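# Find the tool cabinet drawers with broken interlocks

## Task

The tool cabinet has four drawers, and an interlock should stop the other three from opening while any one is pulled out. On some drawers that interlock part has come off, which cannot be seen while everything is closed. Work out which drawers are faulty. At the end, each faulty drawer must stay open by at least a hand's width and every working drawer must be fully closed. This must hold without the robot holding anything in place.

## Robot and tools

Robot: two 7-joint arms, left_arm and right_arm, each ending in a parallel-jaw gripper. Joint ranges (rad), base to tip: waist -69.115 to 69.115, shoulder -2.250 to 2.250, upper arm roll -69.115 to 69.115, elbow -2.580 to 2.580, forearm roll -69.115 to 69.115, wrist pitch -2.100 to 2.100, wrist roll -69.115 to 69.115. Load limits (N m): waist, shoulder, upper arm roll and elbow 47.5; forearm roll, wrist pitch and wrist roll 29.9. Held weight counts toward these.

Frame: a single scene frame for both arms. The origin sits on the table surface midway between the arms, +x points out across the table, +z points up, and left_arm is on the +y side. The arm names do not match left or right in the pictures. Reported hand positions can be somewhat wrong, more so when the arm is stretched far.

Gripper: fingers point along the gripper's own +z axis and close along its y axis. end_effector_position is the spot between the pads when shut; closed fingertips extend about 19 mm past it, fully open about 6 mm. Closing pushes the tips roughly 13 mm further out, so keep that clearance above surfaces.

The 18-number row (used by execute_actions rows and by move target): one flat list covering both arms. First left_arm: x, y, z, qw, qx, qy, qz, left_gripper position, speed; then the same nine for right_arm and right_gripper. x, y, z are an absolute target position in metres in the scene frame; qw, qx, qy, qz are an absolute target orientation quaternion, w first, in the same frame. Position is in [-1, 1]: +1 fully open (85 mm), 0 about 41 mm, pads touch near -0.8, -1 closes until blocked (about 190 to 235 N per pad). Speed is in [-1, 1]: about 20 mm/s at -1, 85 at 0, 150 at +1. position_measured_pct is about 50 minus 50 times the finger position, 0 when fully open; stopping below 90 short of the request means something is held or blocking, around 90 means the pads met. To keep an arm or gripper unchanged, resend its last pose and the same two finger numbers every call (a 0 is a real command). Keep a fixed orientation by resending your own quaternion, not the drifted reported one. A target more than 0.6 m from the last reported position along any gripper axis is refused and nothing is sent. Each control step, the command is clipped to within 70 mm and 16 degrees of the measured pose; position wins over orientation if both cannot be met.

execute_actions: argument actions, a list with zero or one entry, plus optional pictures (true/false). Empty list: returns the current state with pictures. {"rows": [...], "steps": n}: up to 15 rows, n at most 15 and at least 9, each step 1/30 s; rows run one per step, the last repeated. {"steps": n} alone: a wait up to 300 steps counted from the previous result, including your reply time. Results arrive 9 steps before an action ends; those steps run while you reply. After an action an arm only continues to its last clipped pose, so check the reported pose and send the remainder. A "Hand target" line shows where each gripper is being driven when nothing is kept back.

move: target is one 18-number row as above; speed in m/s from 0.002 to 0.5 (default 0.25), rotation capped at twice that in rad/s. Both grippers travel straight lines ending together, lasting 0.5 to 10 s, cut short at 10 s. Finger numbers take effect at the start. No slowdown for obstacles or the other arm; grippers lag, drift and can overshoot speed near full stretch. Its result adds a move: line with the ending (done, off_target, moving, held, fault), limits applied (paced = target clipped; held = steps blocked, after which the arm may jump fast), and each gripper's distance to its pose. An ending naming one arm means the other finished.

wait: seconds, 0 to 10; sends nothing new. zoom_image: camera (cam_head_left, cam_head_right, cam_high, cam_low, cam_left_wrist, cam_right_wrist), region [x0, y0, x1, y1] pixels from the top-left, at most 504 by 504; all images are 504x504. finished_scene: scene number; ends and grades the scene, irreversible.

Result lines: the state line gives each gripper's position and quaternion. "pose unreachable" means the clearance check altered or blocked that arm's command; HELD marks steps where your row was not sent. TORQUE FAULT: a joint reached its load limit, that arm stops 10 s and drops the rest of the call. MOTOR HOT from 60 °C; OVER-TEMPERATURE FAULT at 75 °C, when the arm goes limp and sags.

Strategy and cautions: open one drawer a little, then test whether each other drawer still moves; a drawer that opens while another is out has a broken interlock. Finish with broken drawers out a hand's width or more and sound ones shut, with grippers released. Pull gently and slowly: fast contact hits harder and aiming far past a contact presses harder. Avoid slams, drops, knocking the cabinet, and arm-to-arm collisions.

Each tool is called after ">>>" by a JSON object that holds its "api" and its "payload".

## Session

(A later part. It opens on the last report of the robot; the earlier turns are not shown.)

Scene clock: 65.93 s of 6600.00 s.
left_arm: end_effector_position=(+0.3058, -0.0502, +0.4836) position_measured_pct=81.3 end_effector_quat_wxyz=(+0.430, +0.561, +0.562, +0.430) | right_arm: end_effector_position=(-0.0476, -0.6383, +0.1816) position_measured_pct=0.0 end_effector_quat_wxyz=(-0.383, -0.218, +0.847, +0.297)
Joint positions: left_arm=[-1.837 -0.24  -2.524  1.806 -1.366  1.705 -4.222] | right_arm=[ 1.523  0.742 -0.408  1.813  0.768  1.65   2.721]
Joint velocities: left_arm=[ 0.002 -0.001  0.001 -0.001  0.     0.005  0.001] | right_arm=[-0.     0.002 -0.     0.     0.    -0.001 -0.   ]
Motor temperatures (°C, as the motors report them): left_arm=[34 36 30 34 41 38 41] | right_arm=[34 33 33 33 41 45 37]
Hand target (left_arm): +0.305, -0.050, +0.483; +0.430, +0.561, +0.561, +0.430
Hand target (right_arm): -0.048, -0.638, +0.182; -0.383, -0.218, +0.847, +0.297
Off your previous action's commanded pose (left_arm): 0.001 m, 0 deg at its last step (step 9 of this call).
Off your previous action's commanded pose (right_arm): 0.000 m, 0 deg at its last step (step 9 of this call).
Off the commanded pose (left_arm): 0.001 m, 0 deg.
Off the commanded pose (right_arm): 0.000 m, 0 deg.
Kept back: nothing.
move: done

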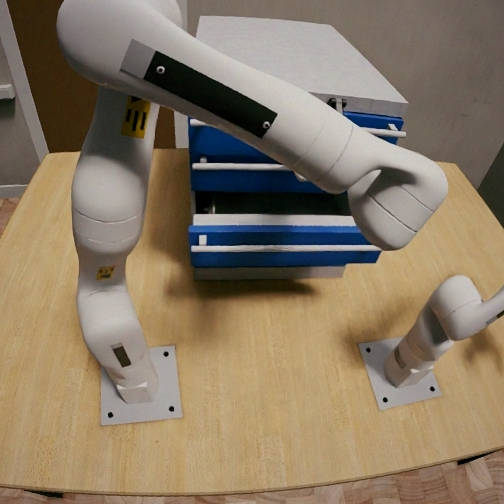

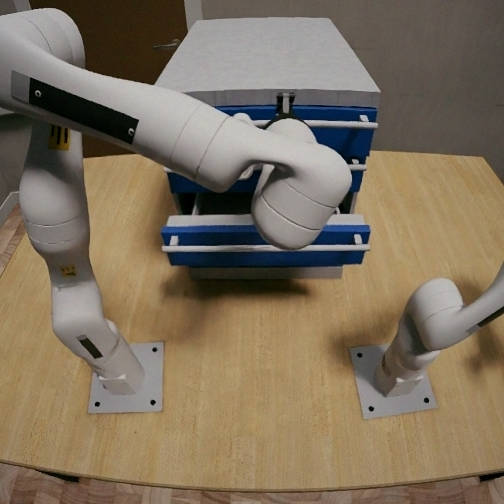

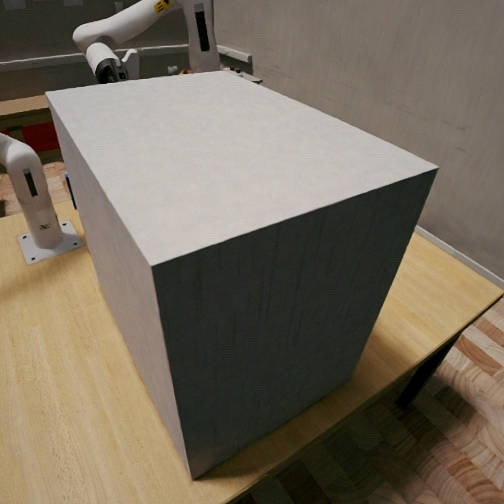

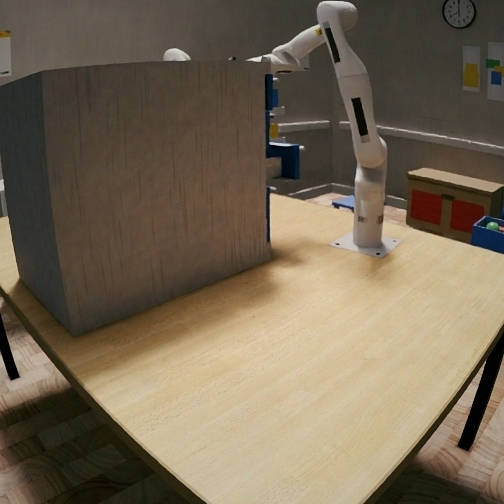

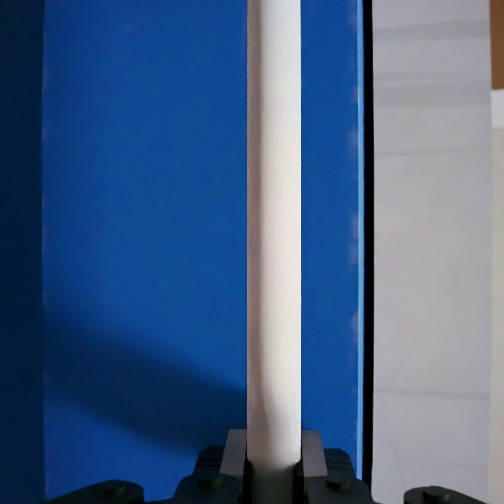

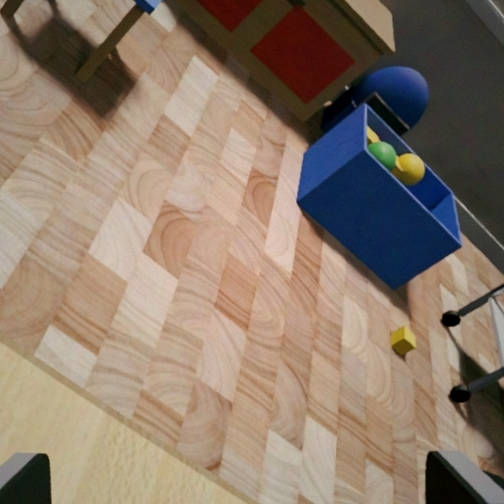

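>>> {"api": "move", "payload": {"target": [0.202,-0.05,0.4835,0.43,0.561,0.561,0.43,-1,0,-0.0476,-0.6383,0.1816,-0.383,-0.218,0.847,0.297,1,0], "speed": 0.13}}

>>> {"api": "execute_actions", "payload": {"actions": [{"rows":[[0.203,-0.05,0.4835,0.43,0.561,0.561,0.43,-0.2,1,-0.0476,-0.6383,0.1816,-0.383,-0.218,0.847,0.297,1,0]],"steps":9}]}}

>>> {"api": "execute_actions", "payload": {"actions": [{"rows":[[0.14,-0.05,0.497,0.43,0.561,0.561,0.43,-0.2,1,-0.0476,-0.6383,0.1816,-0.383,-0.218,0.847,0.297,1,0]],"steps":15}]}}

>>> {"api": "move", "payload": {"target": [0.158,-0.05,0.2945,0.43,0.561,0.561,0.43,-0.2,1,-0.0476,-0.6383,0.1816,-0.383,-0.218,0.847,0.297,1,0], "speed": 0.3}}

Scene clock: 67.70 s of 6600.00 s.
left_arm: end_effector_position=(+0.2032, -0.0497, +0.4833) position_measured_pct=81.3 end_effector_quat_wxyz=(+0.430, +0.561, +0.562, +0.430) | right_arm: end_effector_position=(-0.0476, -0.6383, +0.1816) position_measured_pct=0.0 end_effector_quat_wxyz=(-0.383, -0.218, +0.847, +0.297)
Joint positions: left_arm=[-1.596 -0.319 -2.448  1.731 -1.27   1.99  -4.116] | right_arm=[ 1.523  0.742 -0.408  1.813  0.768  1.65   2.721]
Joint velocities: left_arm=[ 0.006 -0.004  0.002 -0.001 -0.001  0.008  0.002] | right_arm=[ 0.    -0.     0.    -0.    -0.     0.001 -0.   ]
Motor temperatures (°C, as the motors report them): left_arm=[34 36 30 34 41 38 41] | right_arm=[34 33 33 33 41 45 37]
Hand target (left_arm): +0.202, -0.050, +0.483; +0.430, +0.561, +0.561, +0.430
Hand target (right_arm): -0.048, -0.638, +0.182; -0.383, -0.218, +0.847, +0.297
Off the commanded pose (left_arm): 0.001 m, 0 deg.
Off the commanded pose (right_arm): 0.000 m, 0 deg.
Kept back: nothing.
move: done

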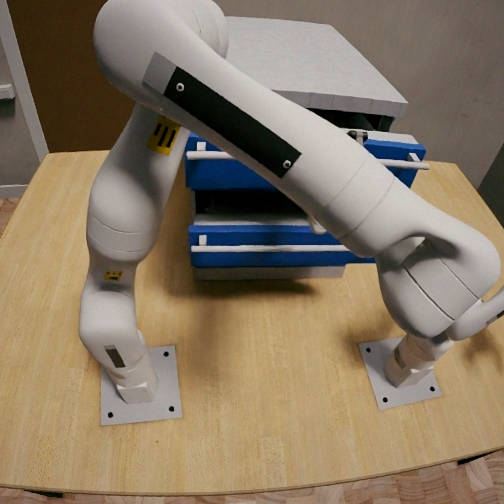

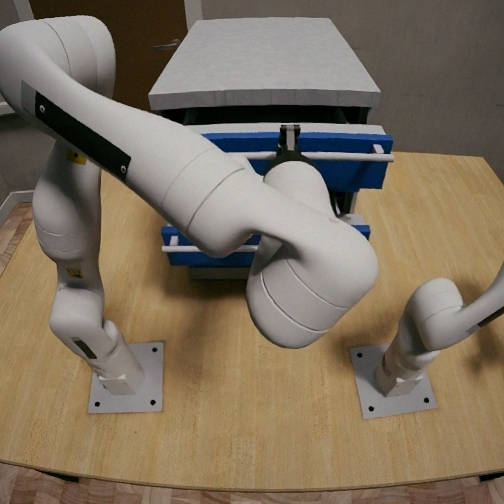

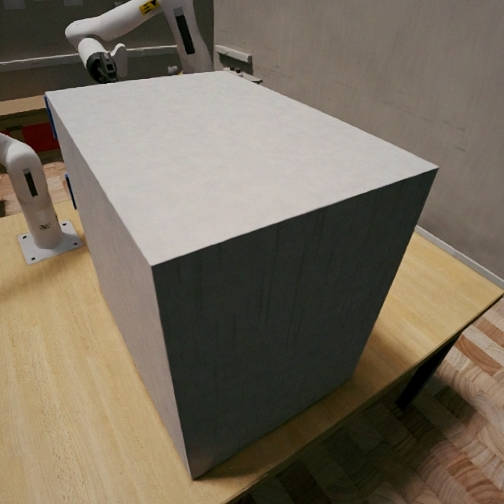

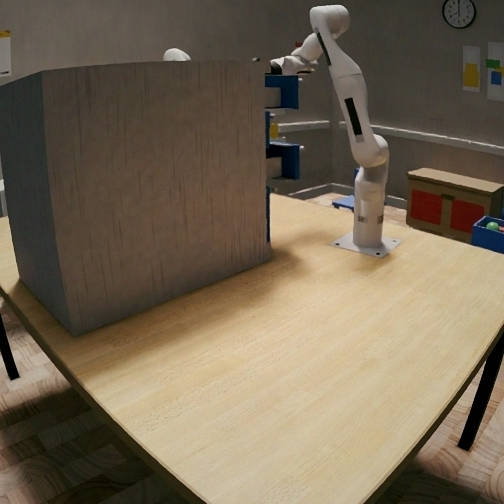

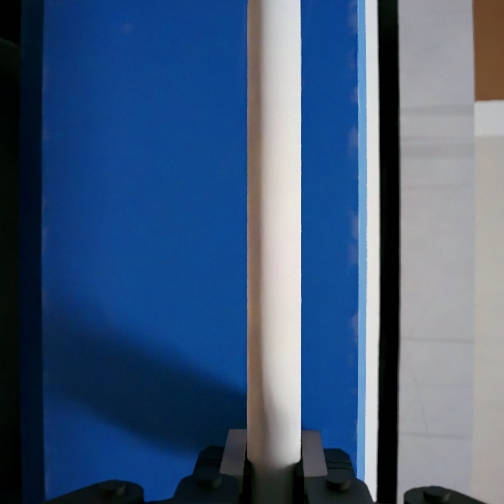

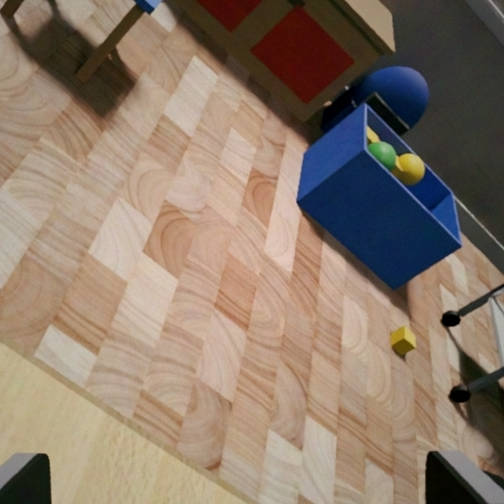

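Scene clock: 67.73 s of 6600.00 s.
left_arm: end_effector_position=(+0.2031, -0.0497, +0.4833) position_measured_pct=81.3 end_effector_quat_wxyz=(+0.430, +0.561, +0.562, +0.431) | right_arm: end_effector_position=(-0.0476, -0.6383, +0.1816) position_measured_pct=0.0 end_effector_quat_wxyz=(-0.383, -0.218, +0.847, +0.297)
Joint positions: left_arm=[-1.596 -0.319 -2.448  1.731 -1.27   1.99  -4.116] | right_arm=[ 1.523  0.742 -0.408  1.813  0.768  1.65   2.721]
Joint velocities: left_arm=[ 0.004 -0.002  0.001 -0.001  0.     0.005  0.002] | right_arm=[-0. -0. -0.  0. -0. -0. -0.]
Motor temperatures (°C, as the motors report them): left_arm=[34 36 30 34 41 38 41] | right_arm=[34 33 33 33 41 45 37]
Kept back: the last 9 steps of this action.
Steps of this call (step 1: nothing new was sent). Readings (end_effector_position | what the end effector reports):
1: the state above

Scene clock: 68.23 s of 6600.00 s.
left_arm: end_effector_position=(+0.1713, -0.0511, +0.4887) position_measured_pct=59.9 end_effector_quat_wxyz=(+0.432, +0.569, +0.558, +0.423) | right_arm: end_effector_position=(-0.0476, -0.6383, +0.1816) position_measured_pct=0.0 end_effector_quat_wxyz=(-0.383, -0.218, +0.847, +0.297)
Joint positions: left_arm=[-1.505 -0.329 -2.455  1.689 -1.243  2.045 -4.114] | right_arm=[ 1.523  0.742 -0.408  1.813  0.768  1.65   2.721]
Joint velocities: left_arm=[ 0.869 -0.081 -0.076 -0.396  0.219  0.521  0.025] | right_arm=[ 0.001 -0.     0.001 -0.    -0.001 -0.002  0.   ]
Motor temperatures (°C, as the motors report them): left_arm=[34 36 30 34 41 38 41] | right_arm=[34 33 33 33 41 45 37]
Off your previous action's commanded pose (left_arm): 0.001 m, 0 deg at its last step (step 9 of this call).
Off your previous action's commanded pose (right_arm): 0.000 m, 0 deg at its last step (step 9 of this call).
joint sent to its limit (left arm) — the command would take joint 6 (wrist pitch) past its upper limit, so that joint was sent only as far as its limit.
Steps of this call (steps 1 to 9: the last 9 steps of your previous action; steps 10 to 15: the first 6 steps of this action). Readings (end_effector_position | what the end effector reports):
10: left_arm (+0.2019, -0.0504, +0.4832) | right_arm (-0.0476, -0.6383, +0.1816) | left_arm position_measured_pct=60.3 | right_arm position_measured_pct=0.0
11: left_arm (+0.1998, -0.0505, +0.4835) | right_arm (-0.0476, -0.6383, +0.1816) | left_arm position_measured_pct=60.3 | right_arm position_measured_pct=0.0
13: left_arm (+0.1893, -0.0510, +0.4852) | right_arm (-0.0476, -0.6383, +0.1816) | left_arm position_measured_pct=59.9 | right_arm position_measured_pct=0.0
15: the state above

Scene clock: 69.90 s of 6600.00 s.
left_arm: end_effector_position=(+0.1580, -0.0504, +0.2947) position_measured_pct=59.9 end_effector_quat_wxyz=(+0.431, +0.561, +0.561, +0.430) | right_arm: end_effector_position=(-0.0476, -0.6383, +0.1816) position_measured_pct=0.0 end_effector_quat_wxyz=(-0.383, -0.218, +0.847, +0.297)
Joint positions: left_arm=[-1.323 -0.655 -2.624  1.951 -1.124  1.861 -3.519] | right_arm=[ 1.523  0.742 -0.408  1.813  0.768  1.65   2.721]
Joint velocities: left_arm=[ 0.002 -0.007 -0.001  0.    -0.001 -0.001  0.   ] | right_arm=[-0.     0.001  0.     0.    -0.     0.    -0.   ]
Motor temperatures (°C, as the motors report them): left_arm=[34 36 30 34 41 38 41] | right_arm=[34 33 33 33 41 45 37]
Hand target (left_arm): +0.158, -0.050, +0.294; +0.430, +0.561, +0.561, +0.430
Hand target (right_arm): -0.048, -0.638, +0.182; -0.383, -0.218, +0.847, +0.297
Off your previous action's commanded pose (left_arm): 0.002 m, 0 deg at its last step (step 9 of this call).
Off your previous action's commanded pose (right_arm): 0.000 m, 0 deg at its last step (step 9 of this call).
Off the commanded pose (left_arm): 0.000 m, 0 deg.
Off the commanded pose (right_arm): 0.000 m, 0 deg.
Kept back: nothing.
move: done

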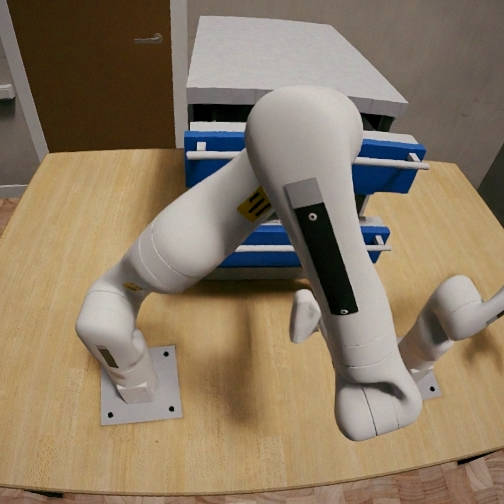

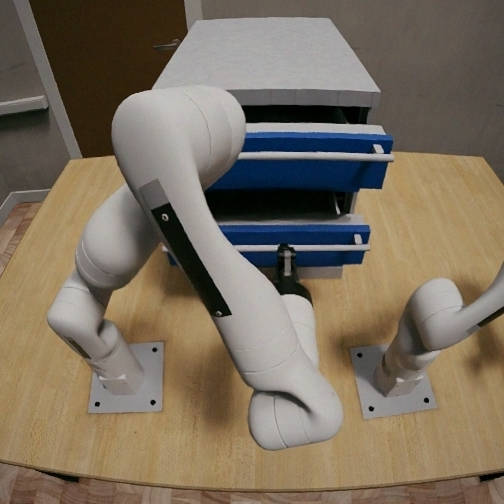

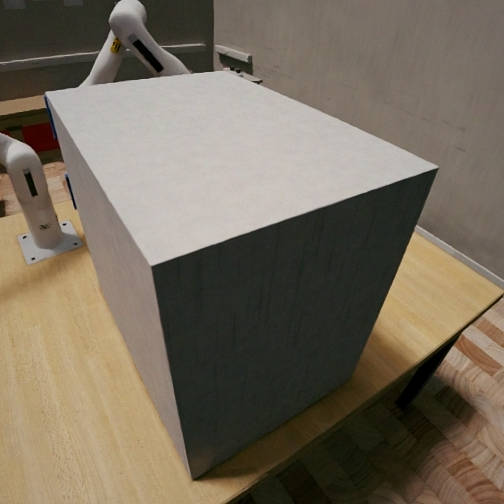

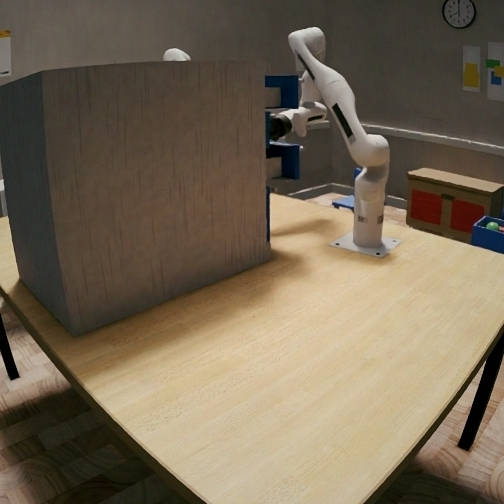

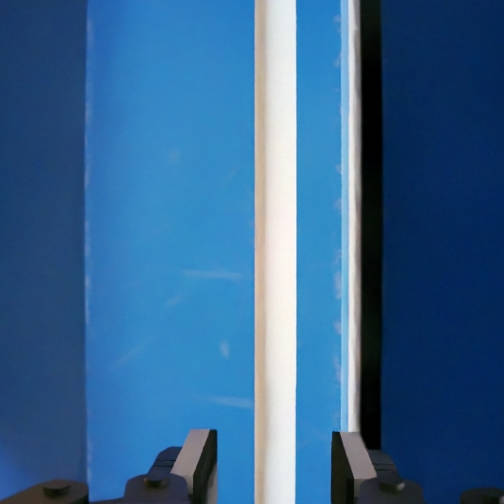

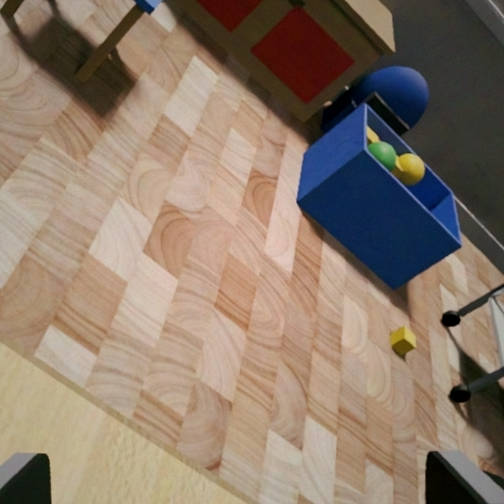

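>>> {"api": "execute_actions", "payload": {"actions": [{"rows":[[0.201,-0.05,0.2835,0.43,0.561,0.561,0.43,-0.3,1,-0.0476,-0.6383,0.1816,-0.383,-0.218,0.847,0.297,1,0]],"steps":12}]}}

>>> {"api": "execute_actions", "payload": {"actions": [{"rows":[[0.201,-0.05,0.2835,0.43,0.561,0.561,0.43,-1,0,-0.0476,-0.6383,0.1816,-0.383,-0.218,0.847,0.297,1,0]],"steps":12}]}}

>>> {"api": "move", "payload": {"target": [0.295,-0.05,0.2835,0.43,0.561,0.561,0.43,-1,0,-0.0476,-0.6383,0.1816,-0.383,-0.218,0.847,0.297,1,0], "speed": 0.1}}

Scene clock: 70.40 s of 6600.00 s.
left_arm: end_effector_position=(+0.1673, -0.0493, +0.2929) position_measured_pct=63.1 end_effector_quat_wxyz=(+0.429, +0.560, +0.563, +0.431) | right_arm: end_effector_position=(-0.0476, -0.6383, +0.1816) position_measured_pct=0.0 end_effector_quat_wxyz=(-0.383, -0.218, +0.847, +0.297)
Joint positions: left_arm=[-1.344 -0.651 -2.626  1.966 -1.135  1.846 -3.518] | right_arm=[ 1.523  0.742 -0.408  1.813  0.768  1.65   2.721]
Joint velocities: left_arm=[-0.452  0.059 -0.088  0.361 -0.296 -0.347  0.041] | right_arm=[-0.     0.001  0.     0.001 -0.001  0.     0.   ]
Motor temperatures (°C, as the motors report them): left_arm=[34 36 30 34 41 38 41] | right_arm=[34 33 33 33 41 45 37]
Steps of this call (steps 1 to 12: nothing new was sent; steps 13 to 15: the first 3 steps of this action). Readings (end_effector_position | what the end effector reports):
13: left_arm (+0.1585, -0.0503, +0.2944) | right_arm (-0.0476, -0.6383, +0.1816) | left_arm position_measured_pct=59.9 | right_arm position_measured_pct=0.0
14: left_arm (+0.1614, -0.0499, +0.2940) | right_arm (-0.0476, -0.6383, +0.1816) | left_arm position_measured_pct=61.1 | right_arm position_measured_pct=0.0
15: the state above

Scene clock: 70.80 s of 6600.00 s.
left_arm: end_effector_position=(+0.2006, -0.0503, +0.2835) position_measured_pct=67.5 end_effector_quat_wxyz=(+0.431, +0.561, +0.561, +0.430) | right_arm: end_effector_position=(-0.0476, -0.6383, +0.1816) position_measured_pct=0.0 end_effector_quat_wxyz=(-0.383, -0.218, +0.847, +0.297)
Joint positions: left_arm=[-1.409 -0.648 -2.649  2.02  -1.199  1.782 -3.512] | right_arm=[ 1.523  0.742 -0.408  1.813  0.768  1.65   2.721]
Joint velocities: left_arm=[-0.007  0.001 -0.004  0.002  0.002 -0.005 -0.001] | right_arm=[-0.    -0.     0.    -0.001 -0.001 -0.     0.   ]
Motor temperatures (°C, as the motors report them): left_arm=[34 36 30 34 41 38 41] | right_arm=[34 33 33 33 41 45 37]
Off your previous action's commanded pose (left_arm): 0.001 m, 0 deg at its last step (step 9 of this call).
Off your previous action's commanded pose (right_arm): 0.000 m, 0 deg at its last step (step 9 of this call).
Steps of this call (steps 1 to 9: the last 9 steps of your previous action; steps 10 to 12: the first 3 steps of this action). Readings (end_effector_position | what the end effector reports):
10: left_arm (+0.2003, -0.0505, +0.2835) | right_arm (-0.0476, -0.6383, +0.1816) | left_arm position_measured_pct=65.1 | right_arm position_measured_pct=0.0
11: left_arm (+0.2005, -0.0504, +0.2835) | right_arm (-0.0476, -0.6383, +0.1816) | left_arm position_measured_pct=65.9 | right_arm position_measured_pct=0.0
12: the state above

Scene clock: 72.50 s of 6600.00 s.
left_arm: end_effector_position=(+0.2942, -0.0507, +0.2836) position_measured_pct=81.3 end_effector_quat_wxyz=(+0.431, +0.561, +0.561, +0.430) | right_arm: end_effector_position=(-0.0476, -0.6383, +0.1816) position_measured_pct=0.0 end_effector_quat_wxyz=(-0.383, -0.218, +0.847, +0.297)
Joint positions: left_arm=[-1.614 -0.599 -2.713  2.102 -1.391  1.63  -3.571] | right_arm=[ 1.523  0.742 -0.408  1.813  0.768  1.65   2.721]
Joint velocities: left_arm=[-0.003  0.003 -0.001 -0.    -0.001 -0.006 -0.001] | right_arm=[-0.001  0.001  0.     0.001 -0.001  0.001 -0.   ]
Motor temperatures (°C, as the motors report them): left_arm=[34 36 30 34 41 38 41] | right_arm=[34 33 33 33 41 45 37]
Hand target (left_arm): +0.295, -0.050, +0.284; +0.431, +0.561, +0.561, +0.430
Hand target (right_arm): -0.048, -0.638, +0.182; -0.383, -0.218, +0.847, +0.297
Off your previous action's commanded pose (left_arm): 0.000 m, 0 deg at its last step (step 9 of this call).
Off your previous action's commanded pose (right_arm): 0.000 m, 0 deg at its last step (step 9 of this call).
Off the commanded pose (left_arm): 0.001 m, 0 deg.
Off the commanded pose (right_arm): 0.000 m, 0 deg.
Kept back: nothing.
move: done

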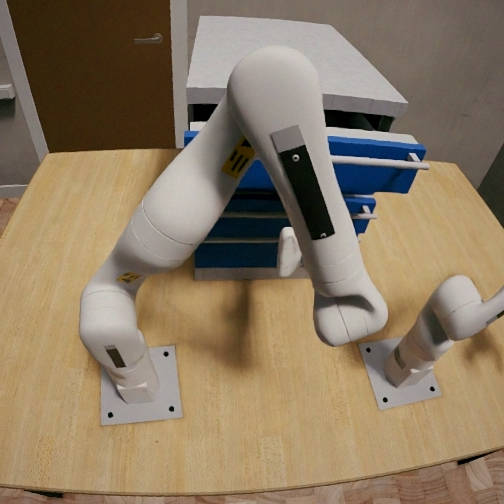

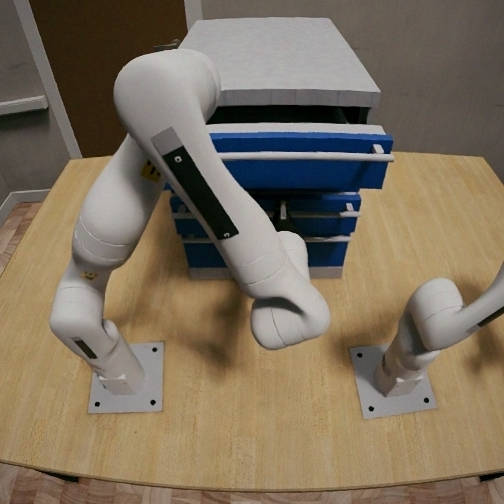

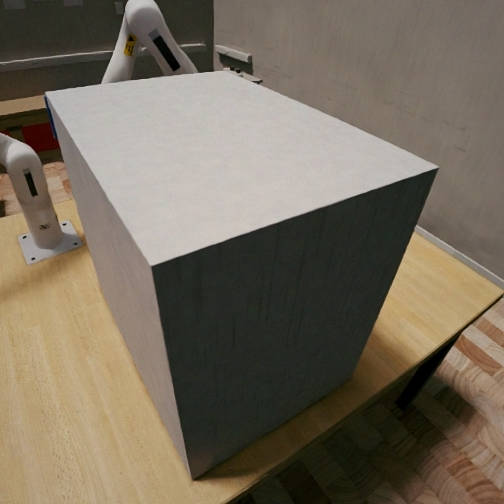

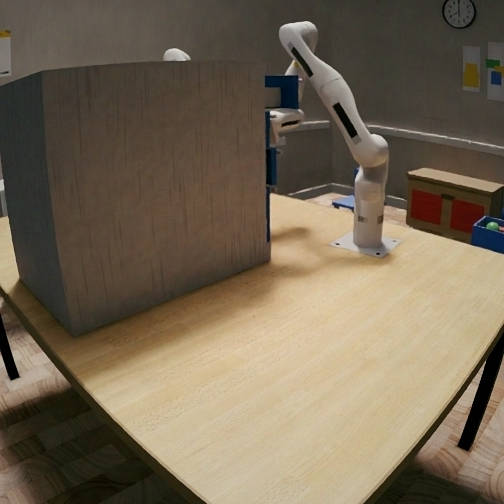

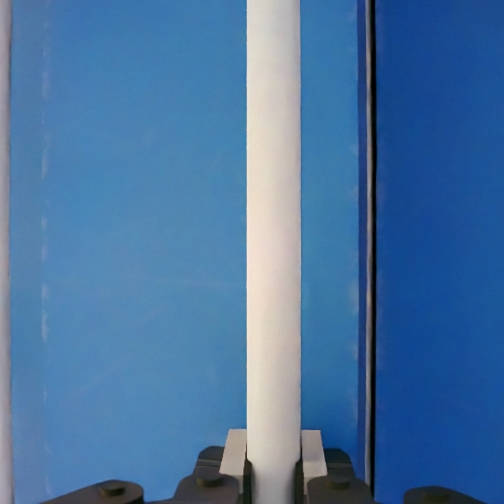

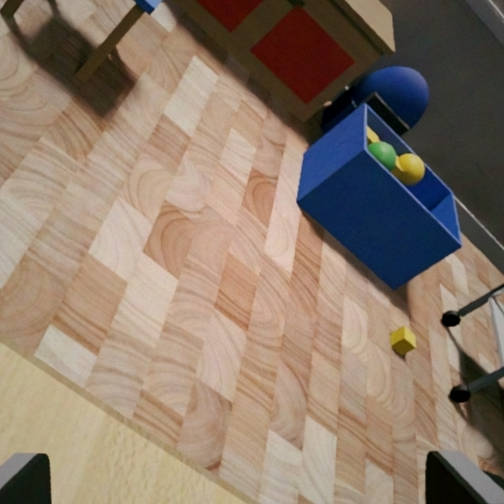

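>>> {"api": "execute_actions", "payload": {"actions": []}}

Scene clock: 73.67 s of 6600.00 s.
left_arm: end_effector_position=(+0.2943, -0.0507, +0.2836) position_measured_pct=81.3 end_effector_quat_wxyz=(+0.431, +0.561, +0.561, +0.430) | right_arm: end_effector_position=(-0.0476, -0.6383, +0.1816) position_measured_pct=0.0 end_effector_quat_wxyz=(-0.383, -0.218, +0.847, +0.297)
Joint positions: left_arm=[-1.614 -0.599 -2.713  2.102 -1.391  1.63  -3.571] | right_arm=[ 1.523  0.742 -0.408  1.813  0.768  1.65   2.721]
Joint velocities: left_arm=[-0.     0.001  0.     0.    -0.    -0.001  0.   ] | right_arm=[-0.     0.     0.001  0.    -0.001 -0.     0.   ]
Motor temperatures (°C, as the motors report them): left_arm=[34 36 30 34 41 38 41] | right_arm=[34 33 33 33 41 45 37]
Hand target (left_arm): +0.295, -0.050, +0.284; +0.431, +0.561, +0.561, +0.430
Hand target (right_arm): -0.048, -0.638, +0.182; -0.383, -0.218, +0.847, +0.297
Off the commanded pose (left_arm): 0.001 m, 0 deg.
Off the commanded pose (right_arm): 0.000 m, 0 deg.
Kept back: nothing.
Steps of this call (steps 1 to 35: nothing new was sent). Readings (end_effector_position | what the end effector reports):
1: left_arm (+0.2943, -0.0507, +0.2836) | right_arm (-0.0476, -0.6383, +0.1816) | left_arm position_measured_pct=81.3 | right_arm position_measured_pct=0.0
2: left_arm (+0.2943, -0.0507, +0.2836) | right_arm (-0.0476, -0.6383, +0.1816) | left_arm position_measured_pct=81.3 | right_arm position_measured_pct=0.0
4: left_arm (+0.2943, -0.0507, +0.2836) | right_arm (-0.0476, -0.6383, +0.1816) | left_arm position_measured_pct=81.3 | right_arm position_measured_pct=0.0
8: left_arm (+0.2943, -0.0507, +0.2836) | right_arm (-0.0476, -0.6383, +0.1816) | left_arm position_measured_pct=81.3 | right_arm position_measured_pct=0.0
35: the state above

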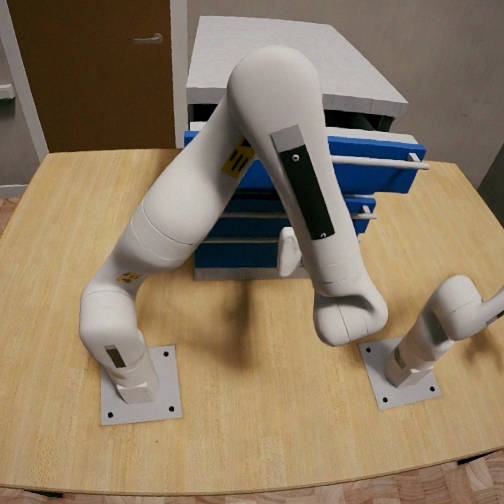

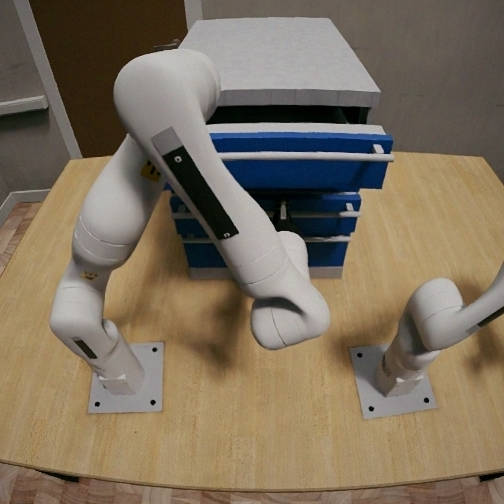

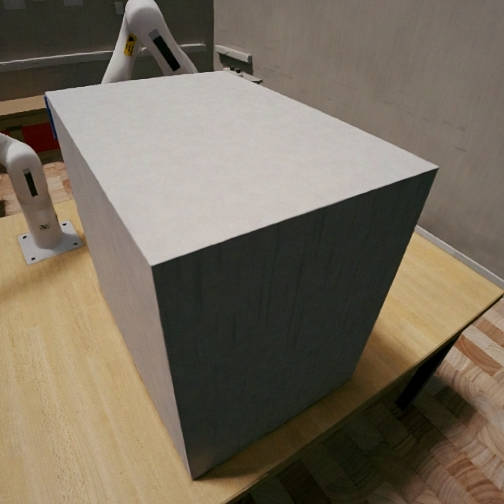

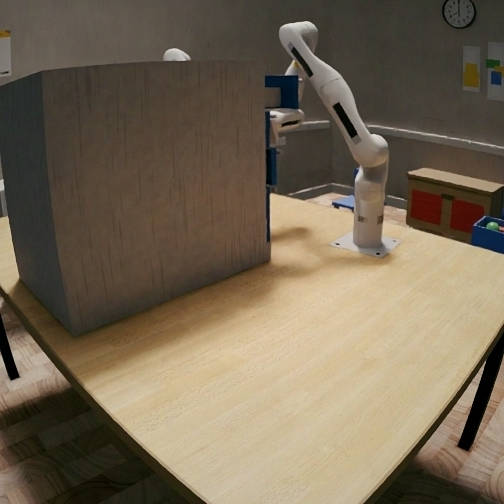

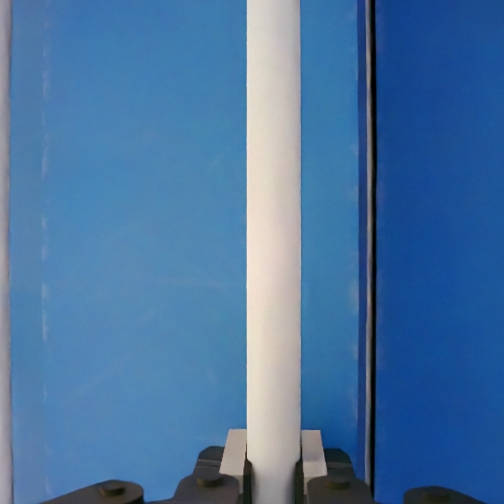

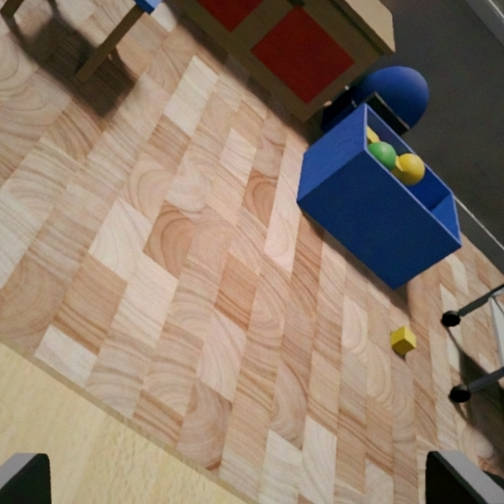

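>>> {"api": "move", "payload": {"target": [0.322,-0.05,0.2835,0.43,0.561,0.561,0.43,-1,1,-0.0476,-0.6383,0.1816,-0.383,-0.218,0.847,0.297,1,0], "speed": 0.04}}

Scene clock: 74.83 s of 6600.00 s.
left_arm: end_effector_position=(+0.3024, -0.0513, +0.2835) position_measured_pct=81.3 end_effector_quat_wxyz=(+0.431, +0.572, +0.556, +0.421) | right_arm: end_effector_position=(-0.0476, -0.6383, +0.1816) position_measured_pct=0.0 end_effector_quat_wxyz=(-0.383, -0.218, +0.847, +0.297)
Joint positions: left_arm=[-1.647 -0.579 -2.703  2.125 -1.423  1.596 -3.586] | right_arm=[ 1.523  0.742 -0.408  1.813  0.768  1.65   2.721]
Joint velocities: left_arm=[ 0.     0.003 -0.001  0.003 -0.002 -0.    -0.   ] | right_arm=[ 0.    -0.001  0.     0.001 -0.    -0.001 -0.   ]
Motor temperatures (°C, as the motors report them): left_arm=[34 36 30 34 41 38 41] | right_arm=[34 33 33 33 41 45 37]
Hand target (left_arm): +0.321, -0.049, +0.284; +0.430, +0.561, +0.561, +0.430
Hand target (right_arm): -0.048, -0.638, +0.182; -0.383, -0.218, +0.847, +0.297
Off the commanded pose (left_arm): 0.020 m, 2 deg.
Off the commanded pose (right_arm): 0.000 m, 0 deg.
Kept back: nothing.
move: off_target (left_arm)

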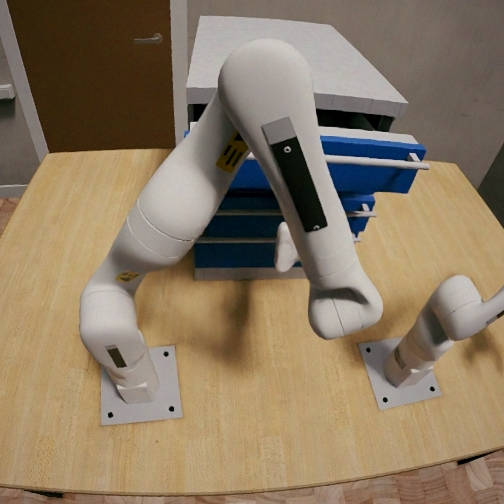

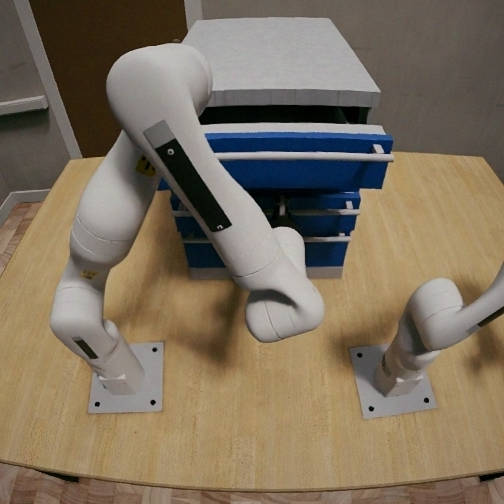

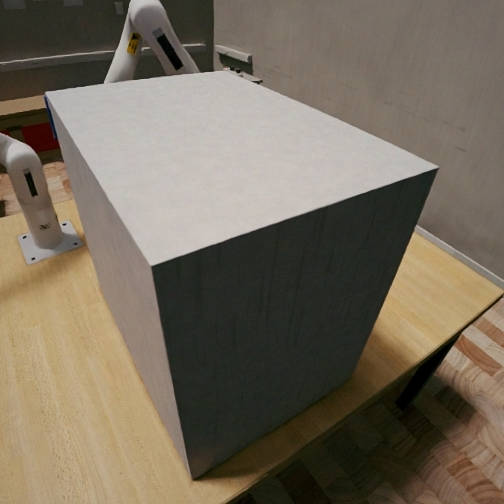

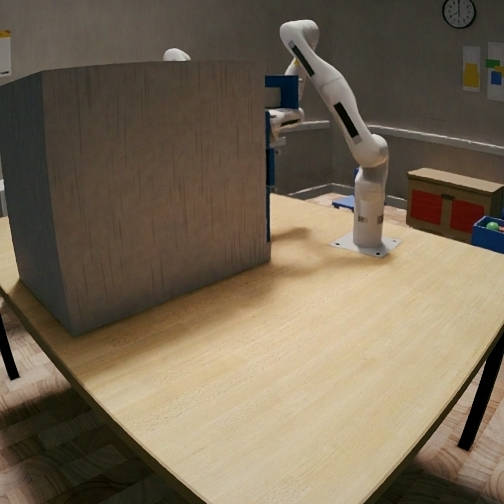

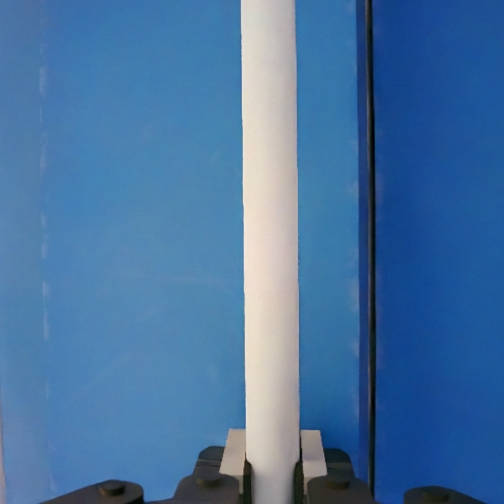

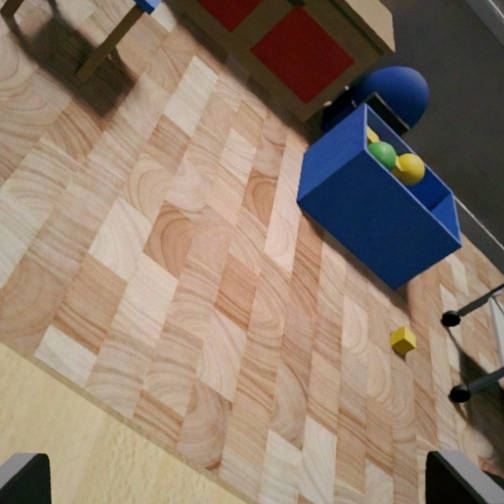

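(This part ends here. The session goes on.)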